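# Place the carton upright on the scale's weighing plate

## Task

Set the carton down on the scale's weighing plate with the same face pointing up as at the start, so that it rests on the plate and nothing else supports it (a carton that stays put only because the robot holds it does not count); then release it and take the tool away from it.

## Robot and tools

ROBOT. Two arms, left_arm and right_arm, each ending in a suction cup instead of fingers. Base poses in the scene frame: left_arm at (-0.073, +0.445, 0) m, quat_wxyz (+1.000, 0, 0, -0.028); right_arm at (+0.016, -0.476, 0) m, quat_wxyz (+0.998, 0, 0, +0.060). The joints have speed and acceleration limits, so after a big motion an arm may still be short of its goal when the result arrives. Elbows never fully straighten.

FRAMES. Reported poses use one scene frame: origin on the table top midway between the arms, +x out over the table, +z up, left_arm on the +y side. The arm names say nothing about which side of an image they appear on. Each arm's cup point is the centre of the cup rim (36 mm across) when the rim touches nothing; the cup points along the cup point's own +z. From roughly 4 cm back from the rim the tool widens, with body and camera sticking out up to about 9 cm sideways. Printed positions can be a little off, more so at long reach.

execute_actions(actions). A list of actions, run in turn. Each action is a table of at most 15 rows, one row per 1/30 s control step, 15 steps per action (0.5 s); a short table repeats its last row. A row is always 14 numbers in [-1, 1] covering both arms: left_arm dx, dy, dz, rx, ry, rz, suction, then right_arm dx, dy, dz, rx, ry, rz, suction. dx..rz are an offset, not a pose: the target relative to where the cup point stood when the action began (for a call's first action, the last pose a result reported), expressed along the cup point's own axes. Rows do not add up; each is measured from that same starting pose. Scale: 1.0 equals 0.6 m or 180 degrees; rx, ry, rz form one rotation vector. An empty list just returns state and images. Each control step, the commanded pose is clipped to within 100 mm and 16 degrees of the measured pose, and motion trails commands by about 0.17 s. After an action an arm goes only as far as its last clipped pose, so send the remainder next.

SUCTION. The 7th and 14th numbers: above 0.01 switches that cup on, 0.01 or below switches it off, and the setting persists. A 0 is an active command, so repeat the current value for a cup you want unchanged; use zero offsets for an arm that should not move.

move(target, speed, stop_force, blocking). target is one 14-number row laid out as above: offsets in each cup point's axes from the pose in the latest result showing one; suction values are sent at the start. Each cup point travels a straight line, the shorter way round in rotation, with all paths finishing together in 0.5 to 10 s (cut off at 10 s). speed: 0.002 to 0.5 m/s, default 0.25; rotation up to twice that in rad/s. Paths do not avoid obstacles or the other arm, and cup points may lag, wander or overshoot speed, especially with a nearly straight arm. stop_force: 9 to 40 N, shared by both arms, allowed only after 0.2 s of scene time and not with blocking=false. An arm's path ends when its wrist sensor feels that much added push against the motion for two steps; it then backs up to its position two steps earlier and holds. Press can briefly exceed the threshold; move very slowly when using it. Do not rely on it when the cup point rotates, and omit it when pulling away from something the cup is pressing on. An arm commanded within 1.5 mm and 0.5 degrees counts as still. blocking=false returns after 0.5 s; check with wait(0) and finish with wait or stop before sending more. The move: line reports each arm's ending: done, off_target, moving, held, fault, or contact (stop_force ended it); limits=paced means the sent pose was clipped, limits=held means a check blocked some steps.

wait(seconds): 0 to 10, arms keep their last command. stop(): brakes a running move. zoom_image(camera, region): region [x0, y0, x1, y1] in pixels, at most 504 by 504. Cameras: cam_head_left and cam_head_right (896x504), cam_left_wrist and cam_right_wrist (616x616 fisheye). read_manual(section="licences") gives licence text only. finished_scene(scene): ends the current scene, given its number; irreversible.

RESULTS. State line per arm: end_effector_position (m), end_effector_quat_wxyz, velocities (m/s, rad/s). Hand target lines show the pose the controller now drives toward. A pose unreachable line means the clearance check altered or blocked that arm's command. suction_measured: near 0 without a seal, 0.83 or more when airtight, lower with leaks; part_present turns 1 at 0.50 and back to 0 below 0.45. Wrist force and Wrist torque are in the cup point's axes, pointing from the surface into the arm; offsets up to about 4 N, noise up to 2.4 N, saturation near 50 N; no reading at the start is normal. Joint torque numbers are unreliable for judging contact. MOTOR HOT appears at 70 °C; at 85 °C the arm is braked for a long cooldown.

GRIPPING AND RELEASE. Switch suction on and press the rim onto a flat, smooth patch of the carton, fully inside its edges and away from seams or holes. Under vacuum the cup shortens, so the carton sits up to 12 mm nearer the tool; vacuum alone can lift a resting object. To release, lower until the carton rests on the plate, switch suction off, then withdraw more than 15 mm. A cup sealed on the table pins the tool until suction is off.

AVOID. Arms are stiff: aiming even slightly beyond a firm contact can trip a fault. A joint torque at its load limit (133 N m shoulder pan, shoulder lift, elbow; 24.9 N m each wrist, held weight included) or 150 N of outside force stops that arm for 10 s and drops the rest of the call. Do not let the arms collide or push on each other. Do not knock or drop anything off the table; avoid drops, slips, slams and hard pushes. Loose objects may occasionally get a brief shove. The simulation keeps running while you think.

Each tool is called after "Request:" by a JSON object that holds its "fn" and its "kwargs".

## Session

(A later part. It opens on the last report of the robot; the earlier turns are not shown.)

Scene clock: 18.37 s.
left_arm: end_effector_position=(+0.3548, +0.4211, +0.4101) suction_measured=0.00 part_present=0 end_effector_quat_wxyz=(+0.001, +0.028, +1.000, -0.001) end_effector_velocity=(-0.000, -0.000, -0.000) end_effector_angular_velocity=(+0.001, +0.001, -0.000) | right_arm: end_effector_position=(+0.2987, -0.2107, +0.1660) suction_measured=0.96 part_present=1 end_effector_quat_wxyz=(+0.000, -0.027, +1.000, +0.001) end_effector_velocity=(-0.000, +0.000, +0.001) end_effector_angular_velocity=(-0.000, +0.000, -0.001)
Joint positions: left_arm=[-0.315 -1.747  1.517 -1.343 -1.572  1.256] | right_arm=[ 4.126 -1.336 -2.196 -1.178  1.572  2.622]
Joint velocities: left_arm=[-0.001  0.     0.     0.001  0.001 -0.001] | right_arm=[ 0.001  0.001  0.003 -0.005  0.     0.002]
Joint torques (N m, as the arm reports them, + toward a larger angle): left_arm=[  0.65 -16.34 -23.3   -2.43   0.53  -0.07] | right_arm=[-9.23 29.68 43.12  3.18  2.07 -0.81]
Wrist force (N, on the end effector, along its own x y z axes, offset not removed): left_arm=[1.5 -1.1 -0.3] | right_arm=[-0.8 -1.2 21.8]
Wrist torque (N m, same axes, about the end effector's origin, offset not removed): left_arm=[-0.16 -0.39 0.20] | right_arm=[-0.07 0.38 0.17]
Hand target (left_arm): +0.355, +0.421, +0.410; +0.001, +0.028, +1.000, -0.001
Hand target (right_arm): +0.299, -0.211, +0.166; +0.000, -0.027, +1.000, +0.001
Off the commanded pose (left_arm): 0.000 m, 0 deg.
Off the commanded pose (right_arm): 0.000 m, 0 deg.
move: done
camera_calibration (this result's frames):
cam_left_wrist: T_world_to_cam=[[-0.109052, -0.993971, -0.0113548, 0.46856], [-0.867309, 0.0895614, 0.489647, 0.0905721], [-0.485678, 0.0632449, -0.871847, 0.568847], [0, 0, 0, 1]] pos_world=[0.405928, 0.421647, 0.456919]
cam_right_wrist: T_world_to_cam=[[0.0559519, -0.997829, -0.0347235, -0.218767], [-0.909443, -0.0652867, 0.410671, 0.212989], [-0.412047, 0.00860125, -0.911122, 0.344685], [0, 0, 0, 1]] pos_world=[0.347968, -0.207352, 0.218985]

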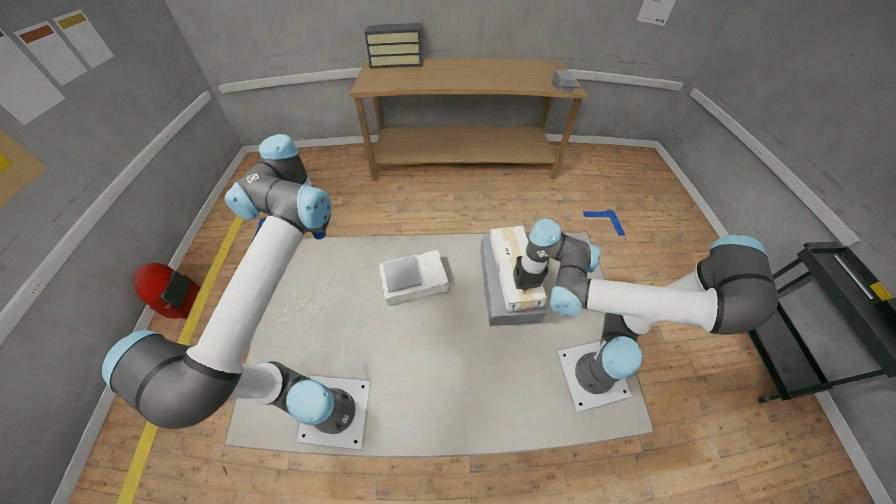

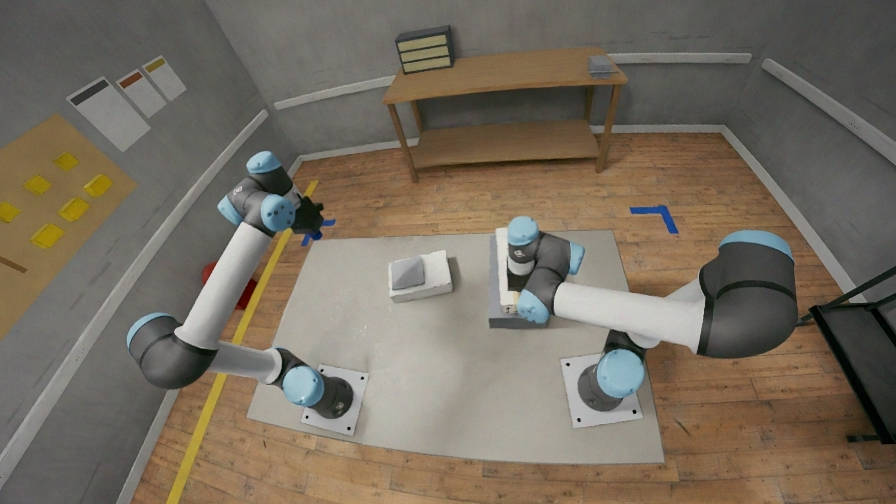

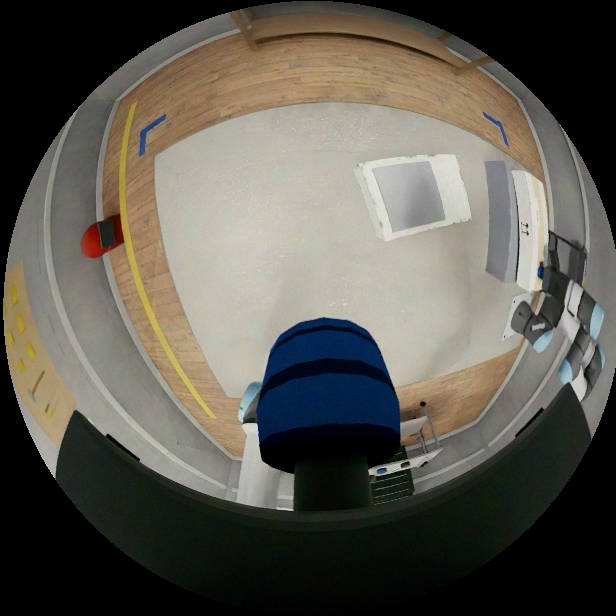

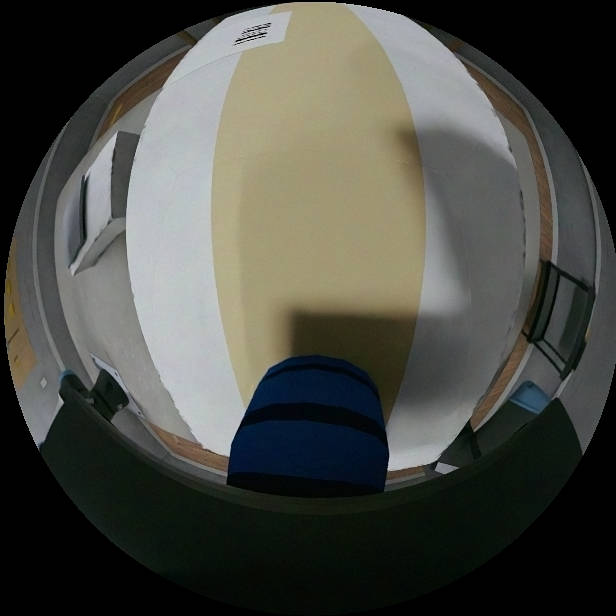

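Request:
{"fn": "move", "kwargs": {"target": [0,0,0,0,0,0,0, 0,0,-0.025,0,0,0,1], "speed": 0.03}}

Request:
{"fn": "zoom_image", "kwargs": {"camera": "cam_left_wrist", "region": [456, 140, 616, 300]}}

Scene clock: 19.47 s.
left_arm: end_effector_position=(+0.3548, +0.4211, +0.4101) suction_measured=0.00 part_present=0 end_effector_quat_wxyz=(+0.001, +0.028, +1.000, -0.001) end_effector_velocity=(-0.000, +0.000, +0.000) end_effector_angular_velocity=(+0.001, +0.000, -0.000) | right_arm: end_effector_position=(+0.2987, -0.2107, +0.1808) suction_measured=0.96 part_present=1 end_effector_quat_wxyz=(+0.000, -0.027, +1.000, +0.001) end_effector_velocity=(+0.000, +0.000, +0.002) end_effector_angular_velocity=(-0.000, -0.000, -0.000)
Joint positions: left_arm=[-0.315 -1.747  1.517 -1.343 -1.572  1.256] | right_arm=[ 4.126 -1.321 -2.167 -1.223  1.572  2.622]
Joint velocities: left_arm=[ 0.    -0.    -0.     0.001  0.001  0.001] | right_arm=[ 0.     0.001  0.003 -0.004 -0.     0.   ]
Joint torques (N m, as the arm reports them, + toward a larger angle): left_arm=[  1.09 -16.55 -23.57  -2.51   0.44   0.18] | right_arm=[-11.44  28.92  44.07   3.28   1.89  -1.38]
Wrist force (N, on the end effector, along its own x y z axes, offset not removed): left_arm=[-1.5 -0.3 0.5] | right_arm=[1.9 0.1 21.0]
Wrist torque (N m, same axes, about the end effector's origin, offset not removed): left_arm=[-0.15 0.24 -0.07] | right_arm=[0.30 -0.17 0.10]
Hand target (left_arm): +0.355, +0.421, +0.410; +0.001, +0.028, +1.000, -0.001
Hand target (right_arm): +0.299, -0.211, +0.181; +0.000, -0.027, +1.000, +0.001
Off the commanded pose (left_arm): 0.000 m, 0 deg.
Off the commanded pose (right_arm): 0.000 m, 0 deg.
move: done
camera_calibration (this result's frames):
cam_left_wrist: T_world_to_cam=[[-0.109052, -0.993971, -0.0113549, 0.46856], [-0.867309, 0.0895614, 0.489647, 0.090572], [-0.485678, 0.063245, -0.871847, 0.568847], [0, 0, 0, 1]] pos_world=[0.405928, 0.421647, 0.456919]
cam_right_wrist: T_world_to_cam=[[0.0559519, -0.997829, -0.0347281, -0.218255], [-0.909444, -0.0652886, 0.410669, 0.206877], [-0.412044, 0.0086056, -0.911123, 0.358237], [0, 0, 0, 1]] pos_world=[0.347964, -0.207358, 0.233861]

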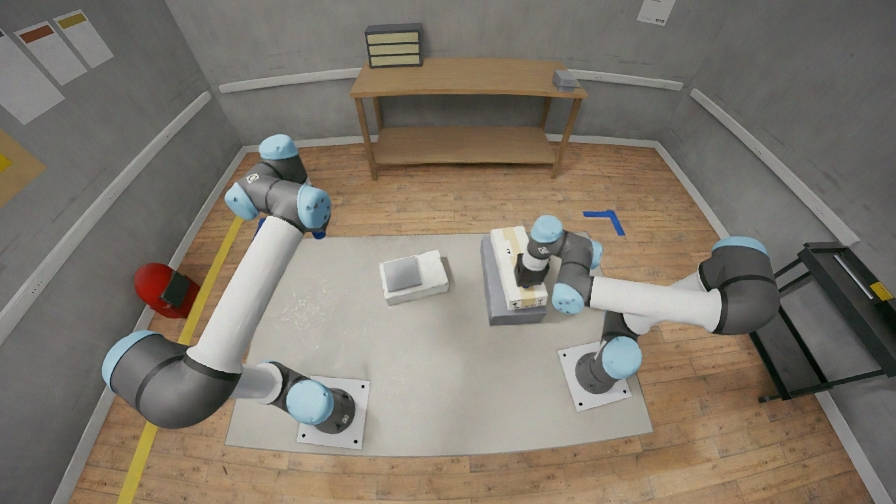

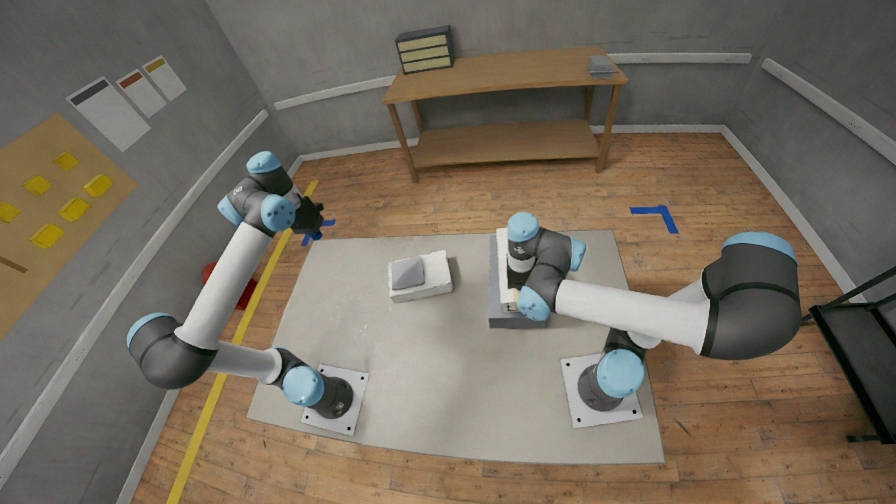

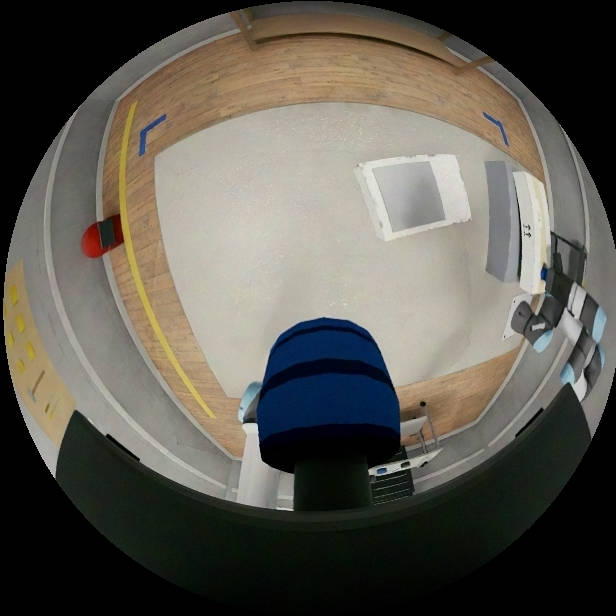

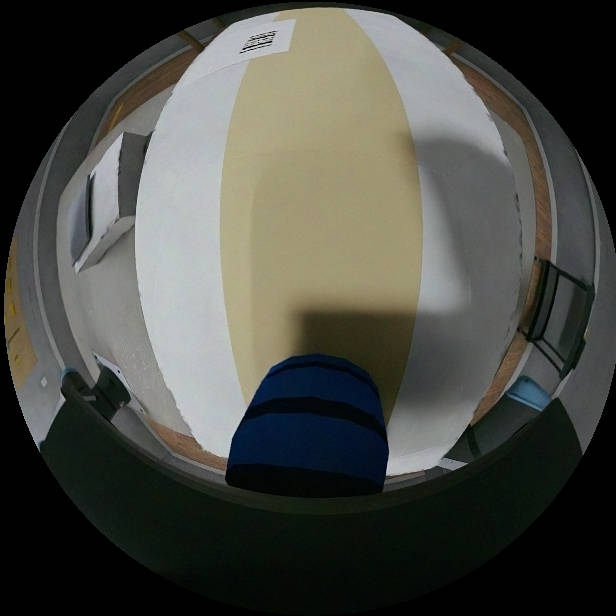

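Region (456, 140, 616, 300) of cam_left_wrist's 616x616 image, scaled by 3.150, with more detail than that image has.

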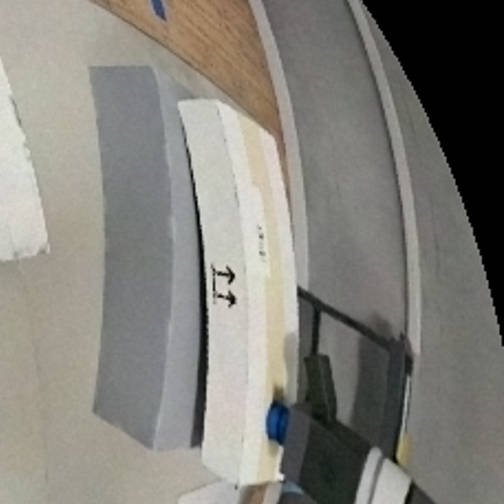

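Request:
{"fn": "move", "kwargs": {"target": [0,0,0,0,0,0,0, 0,0,0.061,0,0,0,1], "speed": 0.05}}

Request:
{"fn": "execute_actions", "kwargs": {"actions": [[[0,0,0,0,0,0,0, 0,0,0,0,0,0,0],[0,0,0,0,0,0,0, 0,0,0,0,0,0,0],[0,0,0,0,0,0,0, 0,0,0,0,0,0,0],[0,0,0,0,0,0,0, 0,0,0,0,0,0,0],[0,0,0,0,0,0,0, 0,0,0,0,0,0,0],[0,0,0,0,0,0,0, 0,0,0,0,0,0,0],[0,0,0,0,0,0,0, 0,0,-0.002,0,0,0,0],[0,0,0,0,0,0,0, 0,0,-0.005,0,0,0,0],[0,0,0,0,0,0,0, 0,0,-0.009,0,0,0,0],[0,0,0,0,0,0,0, 0,0,-0.014,0,0,0,0],[0,0,0,0,0,0,0, 0,0,-0.019,0,0,0,0],[0,0,0,0,0,0,0, 0,0,-0.024,0,0,0,0],[0,0,0,0,0,0,0, 0,0,-0.027,0,0,0,0],[0,0,0,0,0,0,0, 0,0,-0.028,0,0,0,0],[0,0,0,0,0,0,0, 0,0,-0.028,0,0,0,0]]]}}

Scene clock: 21.13 s.
left_arm: end_effector_position=(+0.3548, +0.4211, +0.4101) suction_measured=0.00 part_present=0 end_effector_quat_wxyz=(+0.001, +0.028, +1.000, -0.001) end_effector_velocity=(+0.000, +0.000, -0.001) end_effector_angular_velocity=(+0.001, +0.001, -0.001) | right_arm: end_effector_position=(+0.2987, -0.2107, +0.1444) suction_measured=0.96 part_present=1 end_effector_quat_wxyz=(+0.000, -0.027, +1.000, +0.001) end_effector_velocity=(-0.000, +0.000, -0.002) end_effector_angular_velocity=(+0.000, -0.000, +0.000)
Joint positions: left_arm=[-0.315 -1.747  1.517 -1.343 -1.572  1.256] | right_arm=[ 4.126 -1.363 -2.237 -1.111  1.572  2.622]
Joint velocities: left_arm=[ 0.     0.     0.001 -0.     0.     0.002] | right_arm=[ 0.    -0.002 -0.003  0.006  0.     0.   ]
Joint torques (N m, as the arm reports them, + toward a larger angle): left_arm=[  1.48 -16.41 -24.63  -2.46   0.59   0.04] | right_arm=[ 8.55 13.54 17.14  5.17  1.56 -0.65]
Wrist force (N, on the end effector, along its own x y z axes, offset not removed): left_arm=[0.1 1.1 -0.3] | right_arm=[0.5 -0.3 22.5]
Wrist torque (N m, same axes, about the end effector's origin, offset not removed): left_arm=[0.34 -0.08 -0.07] | right_arm=[0.27 0.03 0.20]
Hand target (left_arm): +0.355, +0.421, +0.410; +0.001, +0.028, +1.000, -0.001
Hand target (right_arm): +0.299, -0.211, +0.144; +0.000, -0.027, +1.000, +0.001
Off the commanded pose (left_arm): 0.000 m, 0 deg.
Off the commanded pose (right_arm): 0.000 m, 0 deg.
move: done
camera_calibration (this result's frames):
cam_left_wrist: T_world_to_cam=[[-0.109052, -0.993971, -0.0113548, 0.46856], [-0.867308, 0.0895616, 0.489648, 0.0905718], [-0.485679, 0.0632451, -0.871847, 0.568847], [0, 0, 0, 1]] pos_world=[0.405928, 0.421647, 0.456919]
cam_right_wrist: T_world_to_cam=[[0.0558651, -0.997834, -0.0347305, -0.219494], [-0.90945, -0.0652105, 0.410668, 0.221868], [-0.412043, 0.00864364, -0.911123, 0.325035], [0, 0, 0, 1]] pos_world=[0.347968, -0.20736, 0.19741]

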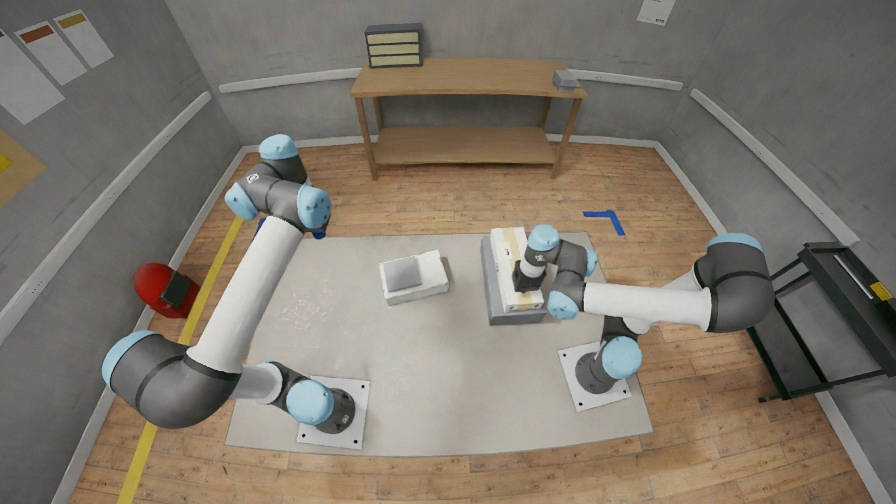

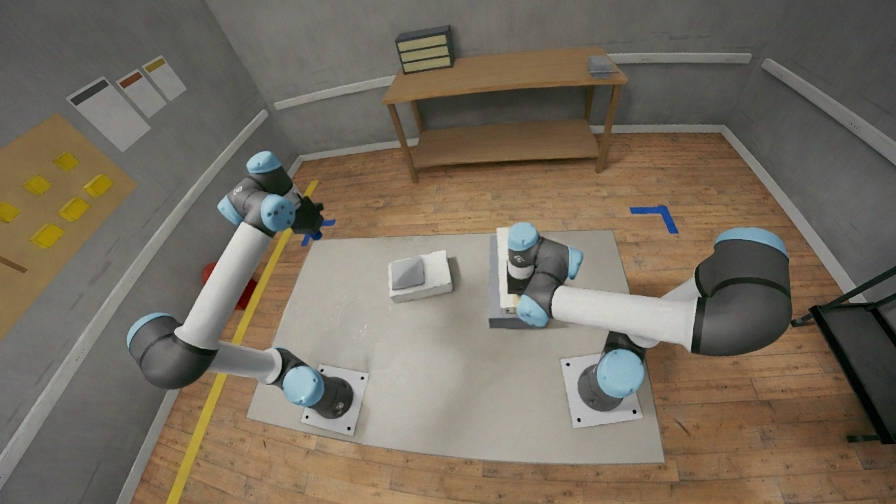

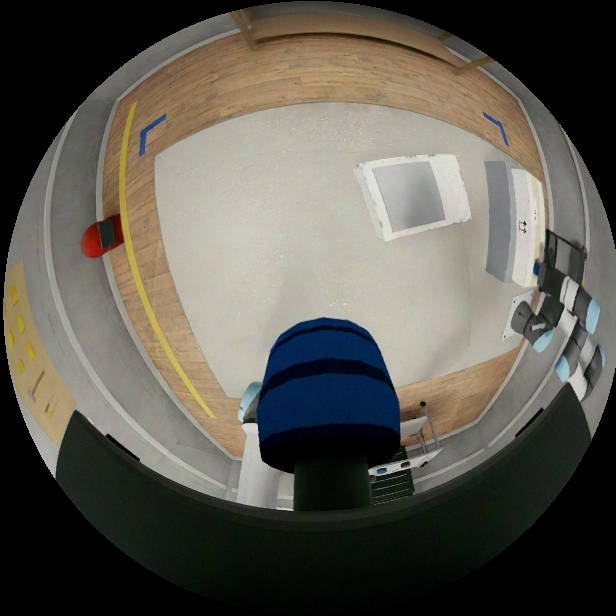

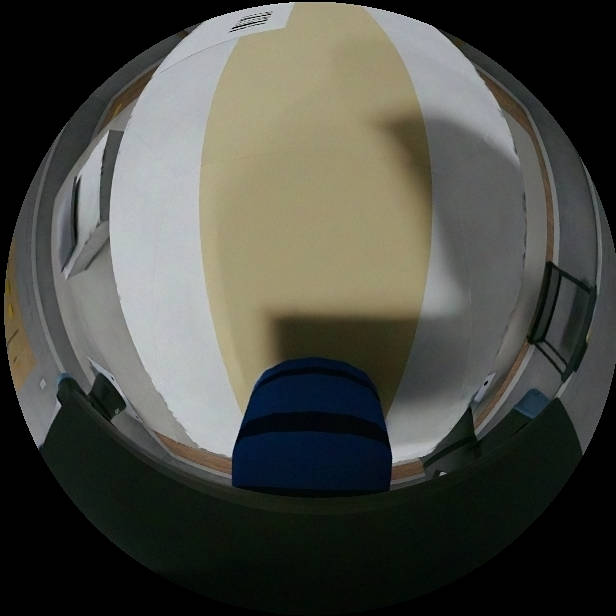

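Scene clock: 21.63 s.
left_arm: end_effector_position=(+0.3548, +0.4211, +0.4101) suction_measured=0.00 part_present=0 end_effector_quat_wxyz=(+0.001, +0.028, +1.000, -0.001) end_effector_velocity=(+0.000, -0.000, +0.000) end_effector_angular_velocity=(-0.002, -0.001, +0.002) | right_arm: end_effector_position=(+0.2988, -0.2106, +0.1563) suction_measured=0.00 part_present=0 end_effector_quat_wxyz=(+0.000, -0.027, +1.000, +0.001) end_effector_velocity=(-0.000, +0.001, +0.051) end_effector_angular_velocity=(+0.002, -0.000, +0.001)
Joint positions: left_arm=[-0.315 -1.747  1.517 -1.343 -1.572  1.256] | right_arm=[ 4.126 -1.348 -2.215 -1.148  1.572  2.622]
Joint velocities: left_arm=[ 0.001  0.    -0.    -0.001 -0.001 -0.001] | right_arm=[ 0.     0.061  0.096 -0.155  0.001 -0.   ]
Joint torques (N m, as the arm reports them, + toward a larger angle): left_arm=[  1.67 -16.49 -22.6   -2.33   0.55   0.12] | right_arm=[-0.53 19.13 32.93  0.87  1.74 -1.43]
Wrist force (N, on the end effector, along its own x y z axes, offset not removed): left_arm=[-0.9 -0.9 -4.8] | right_arm=[0.9 0.9 2.0]
Wrist torque (N m, same axes, about the end effector's origin, offset not removed): left_arm=[-0.30 0.19 0.02] | right_arm=[0.34 -0.03 0.22]
Hand target (left_arm): +0.355, +0.421, +0.410; +0.001, +0.028, +1.000, -0.001
Hand target (right_arm): +0.299, -0.211, +0.161; +0.000, -0.027, +1.000, +0.001
Off the commanded pose (left_arm): 0.000 m, 0 deg.
Off the commanded pose (right_arm): 0.005 m, 0 deg.
camera_calibration (this result's frames):
cam_left_wrist: T_world_to_cam=[[-0.109052, -0.993971, -0.011355, 0.46856], [-0.867308, 0.0895615, 0.489648, 0.0905719], [-0.485679, 0.0632452, -0.871846, 0.568847], [0, 0, 0, 1]] pos_world=[0.405928, 0.421647, 0.456919]
cam_right_wrist: T_world_to_cam=[[0.0559644, -0.997818, -0.0350291, -0.219004], [-0.909508, -0.0654225, 0.410507, 0.217004], [-0.411903, 0.00888546, -0.911185, 0.335917], [0, 0, 0, 1]] pos_world=[0.347988, -0.207314, 0.209329]

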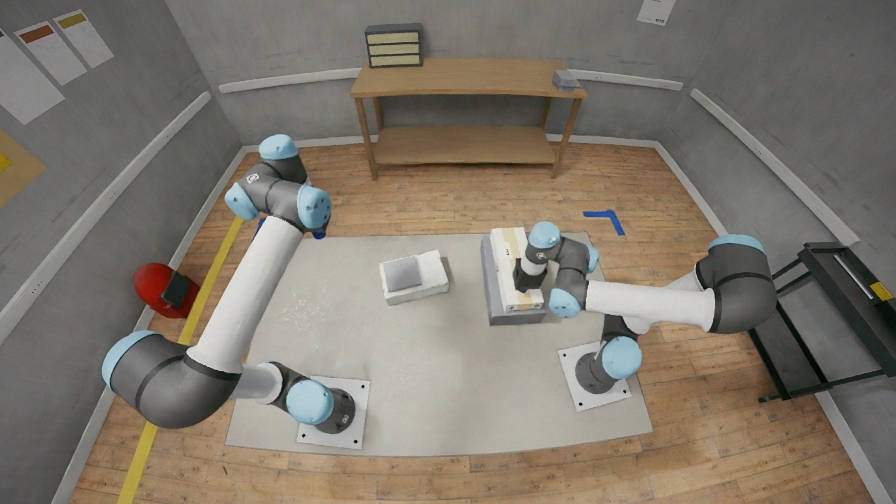

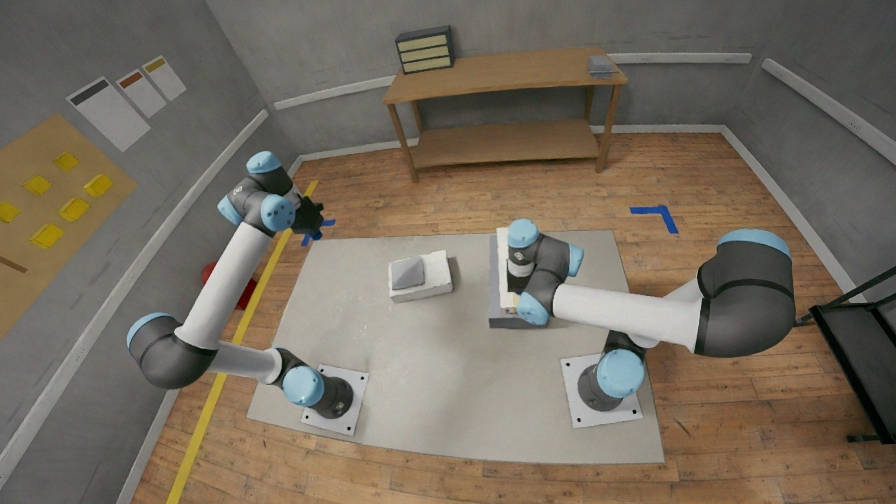

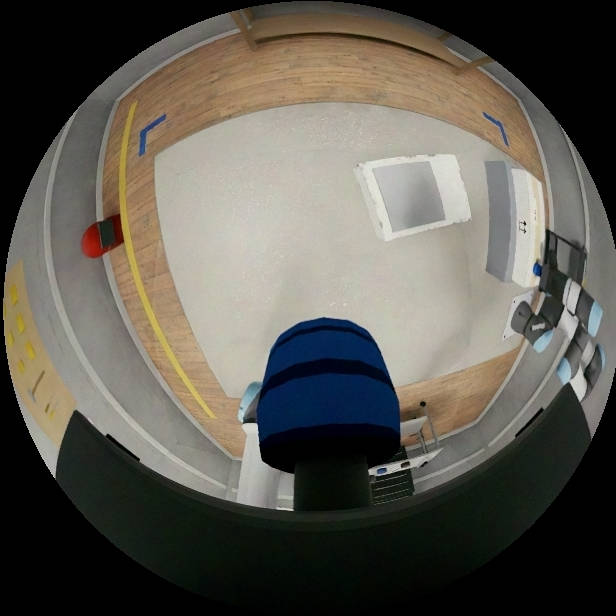

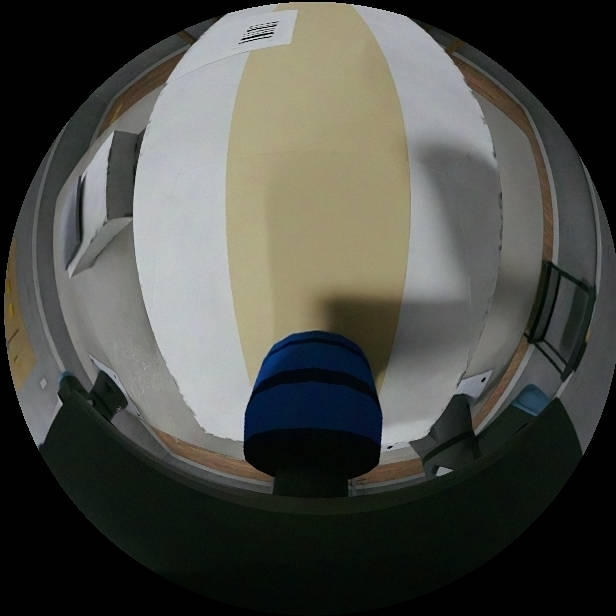

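Request:
{"fn": "execute_actions", "kwargs": {"actions": [[[0,0,0,0,0,0,0, -0.002,0.001,-0.007,0,0,0,0],[0,0,0,0,0,0,0, -0.005,0.002,-0.007,0,0,0,0],[0,0,0,0,0,0,0, -0.009,0.004,-0.007,0,0,0,0],[0,0,0,0,0,0,0, -0.013,0.006,-0.007,0,0,0,0],[0,0,0,0,0,0,0, -0.016,0.007,-0.007,0,0,0,0],[0,0,0,0,0,0,0, -0.0183,0.008,-0.007,0,0,0,0],[0,0,0,0,0,0,0, -0.0183,0.008,-0.006,0,0,0,0],[0,0,0,0,0,0,0, -0.0183,0.008,-0.005,0,0,0,0],[0,0,0,0,0,0,0, -0.0183,0.008,-0.003,0,0,0,0],[0,0,0,0,0,0,0, -0.0183,0.008,-0.001,0,0,0,0],[0,0,0,0,0,0,0, -0.0183,0.008,0.002,0,0,0,0],[0,0,0,0,0,0,0, -0.0183,0.008,0.005,0,0,0,1],[0,0,0,0,0,0,0, -0.0183,0.008,0.008,0,0,0,1],[0,0,0,0,0,0,0, -0.0183,0.008,0.011,0,0,0,1],[0,0,0,0,0,0,0, -0.0183,0.008,0.013,0,0,0,1]]]}}

Request:
{"fn": "wait", "kwargs": {"seconds": 0.6}}

Scene clock: 22.73 s.
left_arm: end_effector_position=(+0.3548, +0.4211, +0.4101) suction_measured=0.00 part_present=0 end_effector_quat_wxyz=(+0.001, +0.028, +1.000, -0.001) end_effector_velocity=(+0.000, -0.000, -0.000) end_effector_angular_velocity=(+0.001, -0.001, -0.001) | right_arm: end_effector_position=(+0.3092, -0.2054, +0.1540) suction_measured=0.29 part_present=0 end_effector_quat_wxyz=(+0.000, -0.027, +1.000, +0.001) end_effector_velocity=(+0.001, -0.001, -0.047) end_effector_angular_velocity=(-0.008, +0.004, +0.002)
Joint positions: left_arm=[-0.315 -1.747  1.517 -1.343 -1.572  1.256] | right_arm=[ 4.108 -1.382 -2.195 -1.133  1.572  2.603]
Joint velocities: left_arm=[-0.001  0.    -0.    -0.001  0.001  0.   ] | right_arm=[-0.004 -0.063 -0.081  0.135  0.    -0.006]
Joint torques (N m, as the arm reports them, + toward a larger angle): left_arm=[  1.75 -15.64 -22.84  -2.4    0.54   0.13] | right_arm=[-10.1   10.16  13.62   4.5   -0.31  -1.4 ]
Wrist force (N, on the end effector, along its own x y z axes, offset not removed): left_arm=[1.4 2.2 0.7] | right_arm=[1.7 -0.7 9.3]
Wrist torque (N m, same axes, about the end effector's origin, offset not removed): left_arm=[0.22 -0.28 0.21] | right_arm=[-0.06 -0.20 0.09]
Hand target (left_arm): +0.355, +0.421, +0.410; +0.001, +0.028, +1.000, -0.001
Hand target (right_arm): +0.309, -0.205, +0.149; +0.000, -0.027, +1.000, +0.001
Off the commanded pose (left_arm): 0.000 m, 0 deg.
Off the commanded pose (right_arm): 0.006 m, 0 deg.
camera_calibration (this result's frames):
cam_left_wrist: T_world_to_cam=[[-0.109052, -0.993971, -0.011355, 0.468561], [-0.867309, 0.0895616, 0.489648, 0.0905719], [-0.485679, 0.0632452, -0.871847, 0.568847], [0, 0, 0, 1]] pos_world=[0.405928, 0.421647, 0.456919]
cam_right_wrist: T_world_to_cam=[[0.0559471, -0.997819, -0.0350243, -0.21442], [-0.909528, -0.0654044, 0.410465, 0.227815], [-0.411861, 0.00889128, -0.911203, 0.338105], [0, 0, 0, 1]] pos_world=[0.358453, -0.202059, 0.207062]

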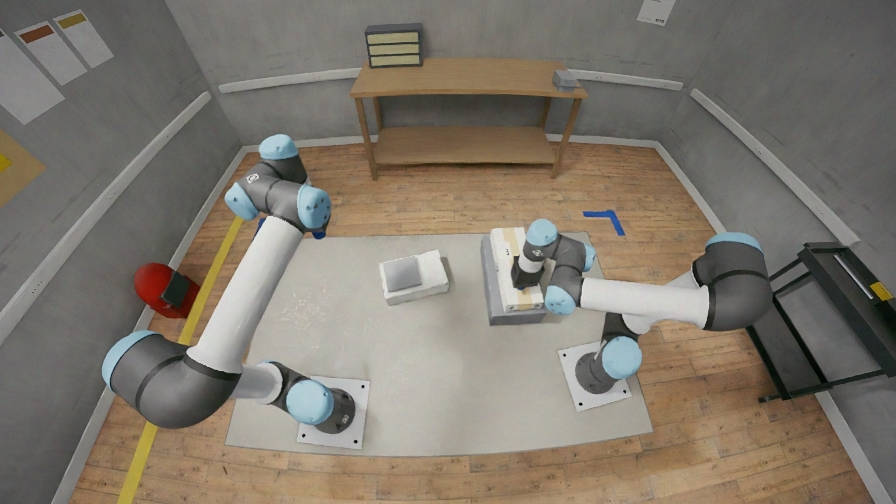

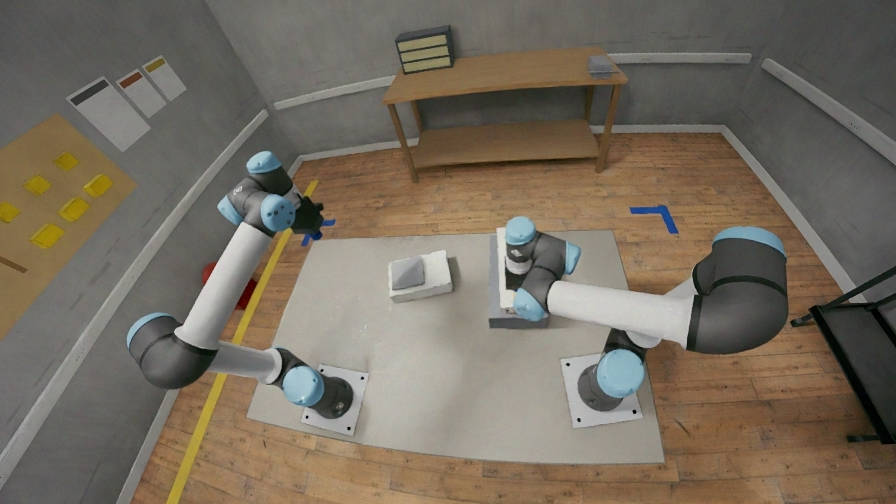

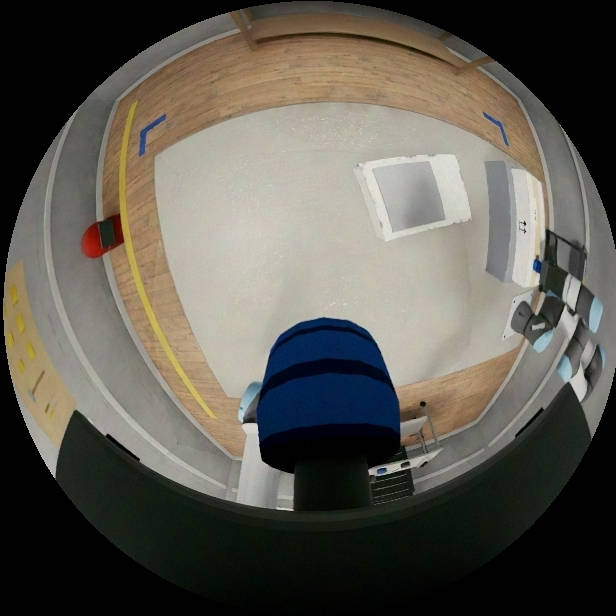

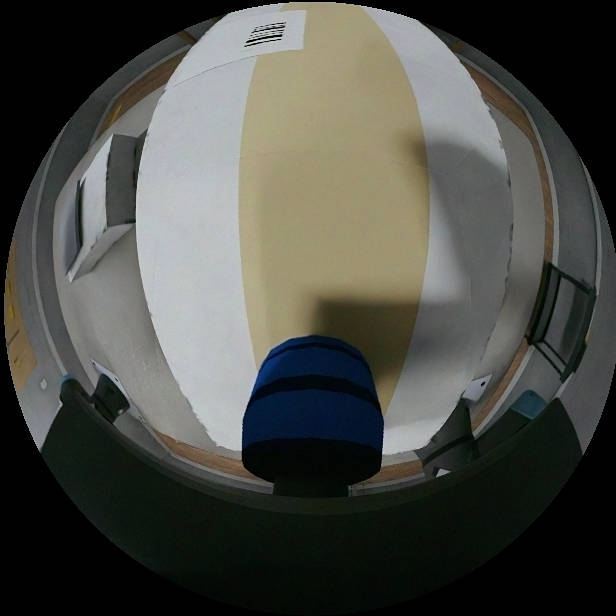

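Scene clock: 23.33 s.
left_arm: end_effector_position=(+0.3548, +0.4211, +0.4101) suction_measured=0.00 part_present=0 end_effector_quat_wxyz=(+0.001, +0.028, +1.000, -0.001) end_effector_velocity=(+0.000, -0.000, +0.000) end_effector_angular_velocity=(-0.001, -0.001, -0.001) | right_arm: end_effector_position=(+0.3094, -0.2054, +0.1486) suction_measured=0.95 part_present=1 end_effector_quat_wxyz=(+0.000, -0.027, +1.000, +0.001) end_effector_velocity=(-0.000, -0.000, -0.000) end_effector_angular_velocity=(-0.001, +0.000, -0.001)
Joint positions: left_arm=[-0.315 -1.747  1.517 -1.343 -1.572  1.256] | right_arm=[ 4.107 -1.389 -2.205 -1.116  1.572  2.603]
Joint velocities: left_arm=[-0.    -0.    -0.    -0.001 -0.001  0.   ] | right_arm=[ 0.    -0.    -0.001 -0.    -0.     0.001]
Joint torques (N m, as the arm reports them, + toward a larger angle): left_arm=[  1.76 -17.12 -23.66  -2.42   0.59  -0.04] | right_arm=[-10.34  15.44  18.43   5.48  -0.74  -1.48]
Wrist force (N, on the end effector, along its own x y z axes, offset not removed): left_arm=[-0.3 0.7 -4.0] | right_arm=[1.0 3.0 23.6]
Wrist torque (N m, same axes, about the end effector's origin, offset not removed): left_arm=[0.11 -0.06 0.22] | right_arm=[0.64 0.17 0.04]
Hand target (left_arm): +0.355, +0.421, +0.410; +0.001, +0.028, +1.000, -0.001
Hand target (right_arm): +0.309, -0.205, +0.149; +0.000, -0.027, +1.000, +0.001
Off the commanded pose (left_arm): 0.000 m, 0 deg.
Off the commanded pose (right_arm): 0.000 m, 0 deg.
wait: 0.60 s; at rest by 0.30 s
camera_calibration (this result's frames):
cam_left_wrist: T_world_to_cam=[[-0.109052, -0.993971, -0.0113549, 0.46856], [-0.867308, 0.0895614, 0.489648, 0.090572], [-0.485679, 0.0632451, -0.871846, 0.568847], [0, 0, 0, 1]] pos_world=[0.405928, 0.421647, 0.456919]
cam_right_wrist: T_world_to_cam=[[0.0559545, -0.997825, -0.0348476, -0.21465], [-0.909488, -0.0653392, 0.410563, 0.230166], [-0.411947, 0.00872058, -0.911166, 0.333241], [0, 0, 0, 1]] pos_world=[0.358621, -0.202051, 0.20166]

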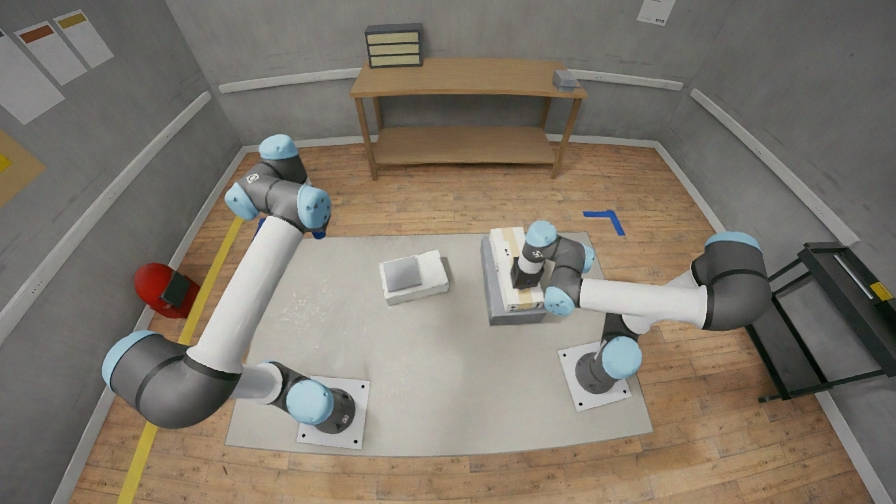

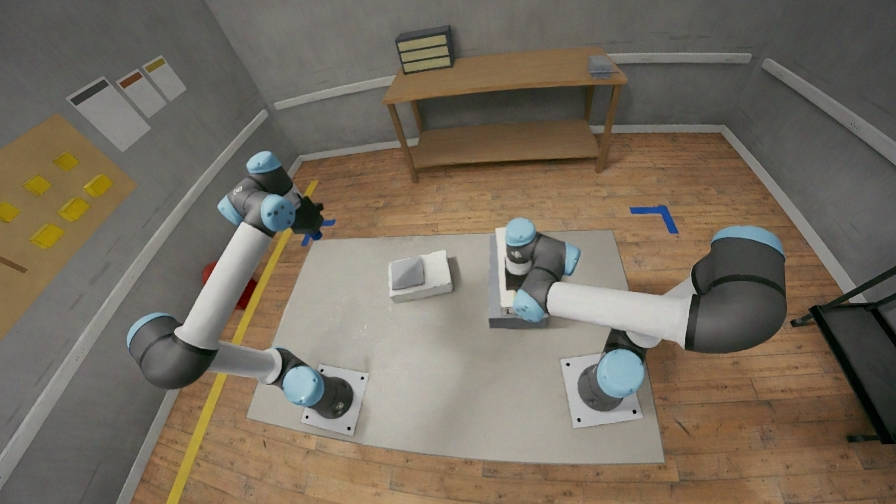

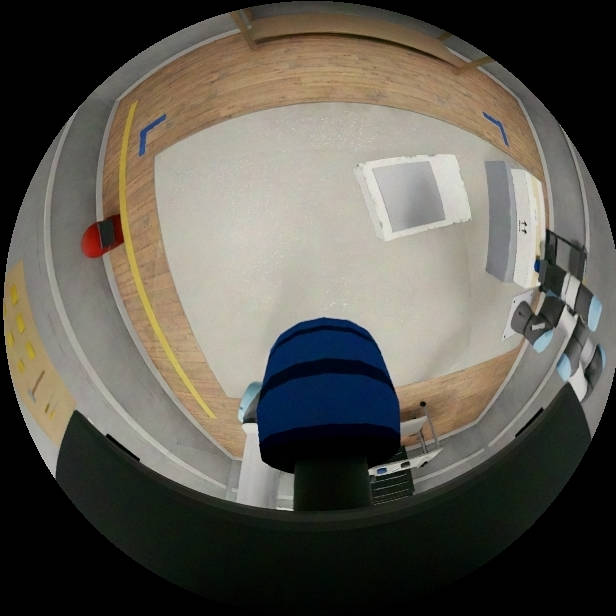

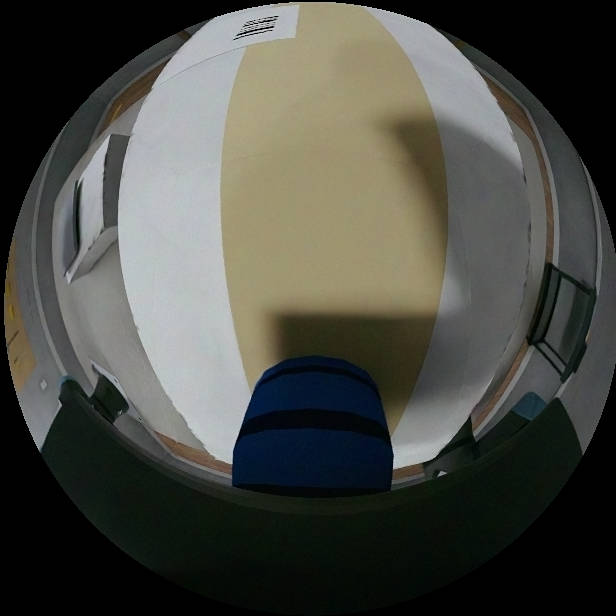

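Request:
{"fn": "move", "kwargs": {"target": [0,0,0,0,0,0,0, 0,0,-0.045,0,0,0,1], "speed": 0.04}}

Request:
{"fn": "zoom_image", "kwargs": {"camera": "cam_left_wrist", "region": [456, 140, 616, 300]}}

Scene clock: 24.47 s.
left_arm: end_effector_position=(+0.3548, +0.4211, +0.4101) suction_measured=0.00 part_present=0 end_effector_quat_wxyz=(+0.001, +0.028, +1.000, -0.001) end_effector_velocity=(+0.000, -0.000, +0.000) end_effector_angular_velocity=(-0.000, -0.000, +0.000) | right_arm: end_effector_position=(+0.3094, -0.2054, +0.1755) suction_measured=0.96 part_present=1 end_effector_quat_wxyz=(+0.000, -0.027, +1.000, +0.001) end_effector_velocity=(+0.000, +0.000, +0.002) end_effector_angular_velocity=(+0.000, -0.001, +0.001)
Joint positions: left_arm=[-0.315 -1.747  1.517 -1.343 -1.572  1.256] | right_arm=[ 4.107 -1.358 -2.154 -1.198  1.572  2.603]
Joint velocities: left_arm=[-0.001  0.    -0.001  0.    -0.    -0.001] | right_arm=[ 0.001  0.002  0.004 -0.006 -0.    -0.001]
Joint torques (N m, as the arm reports them, + toward a larger angle): left_arm=[  0.58 -15.42 -22.86  -2.4    0.6    0.07] | right_arm=[-8.11 30.42 45.2   3.18 -0.54 -0.57]
Wrist force (N, on the end effector, along its own x y z axes, offset not removed): left_arm=[-4.7 3.4 -0.3] | right_arm=[0.4 0.9 22.7]
Wrist torque (N m, same axes, about the end effector's origin, offset not removed): left_arm=[0.75 0.95 0.05] | right_arm=[0.33 0.03 0.15]
Hand target (left_arm): +0.355, +0.421, +0.410; +0.001, +0.028, +1.000, -0.001
Hand target (right_arm): +0.309, -0.205, +0.176; +0.000, -0.027, +1.000, +0.001
Off the commanded pose (left_arm): 0.000 m, 0 deg.
Off the commanded pose (right_arm): 0.000 m, 0 deg.
move: done
camera_calibration (this result's frames):
cam_left_wrist: T_world_to_cam=[[-0.109052, -0.993971, -0.0113549, 0.46856], [-0.867309, 0.0895616, 0.489647, 0.0905719], [-0.485679, 0.0632451, -0.871847, 0.568847], [0, 0, 0, 1]] pos_world=[0.405928, 0.421647, 0.456919]
cam_right_wrist: T_world_to_cam=[[0.0559544, -0.997825, -0.0348597, -0.213739], [-0.909491, -0.0653441, 0.410556, 0.219154], [-0.411941, 0.00873209, -0.911169, 0.357693], [0, 0, 0, 1]] pos_world=[0.358627, -0.202077, 0.228492]

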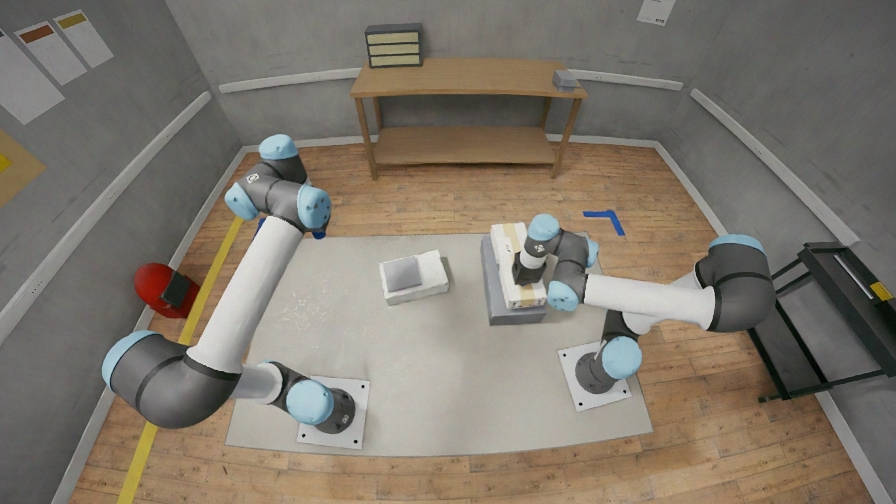

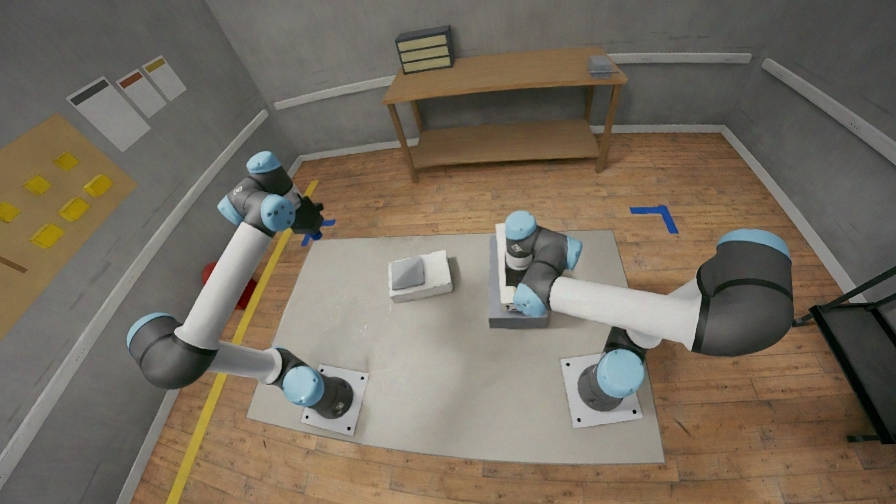

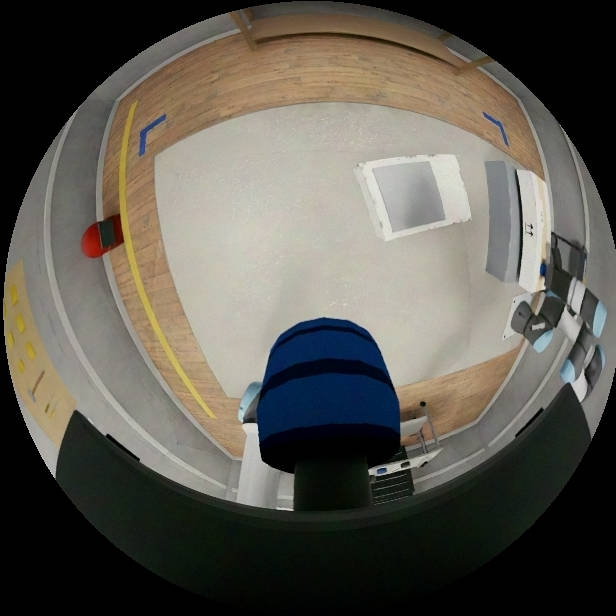

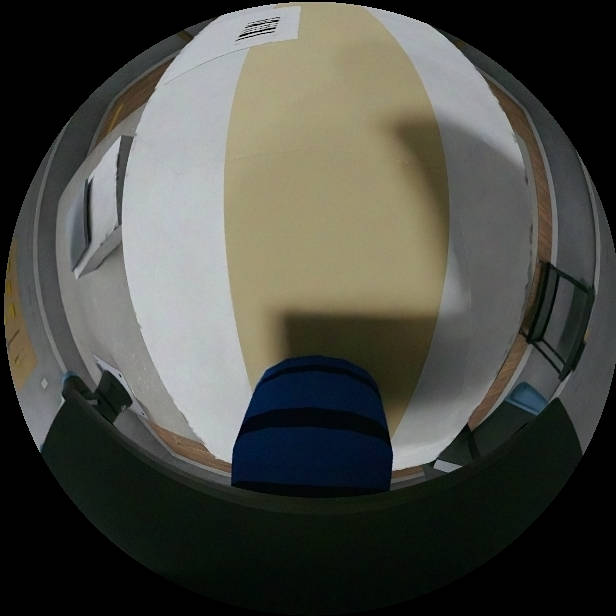

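Region (456, 140, 616, 300) of cam_left_wrist's 616x616 image, scaled by 3.150, with more detail than that image has.

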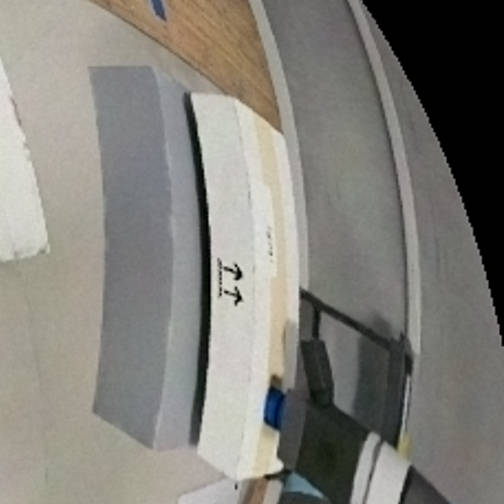

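Request:
{"fn": "zoom_image", "kwargs": {"camera": "cam_head_left", "region": [370, 240, 460, 315]}}

Region (370, 240, 460, 315) of cam_head_left's 896x504 image, scaled by 5.600, with more detail than that image has.

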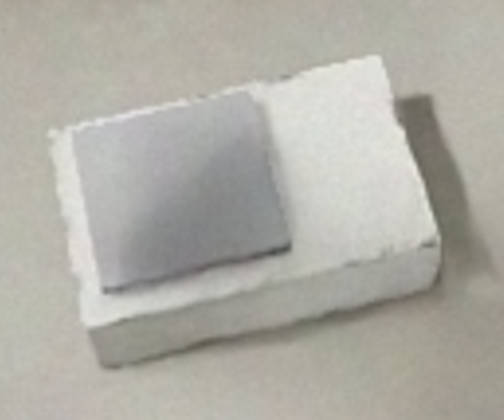

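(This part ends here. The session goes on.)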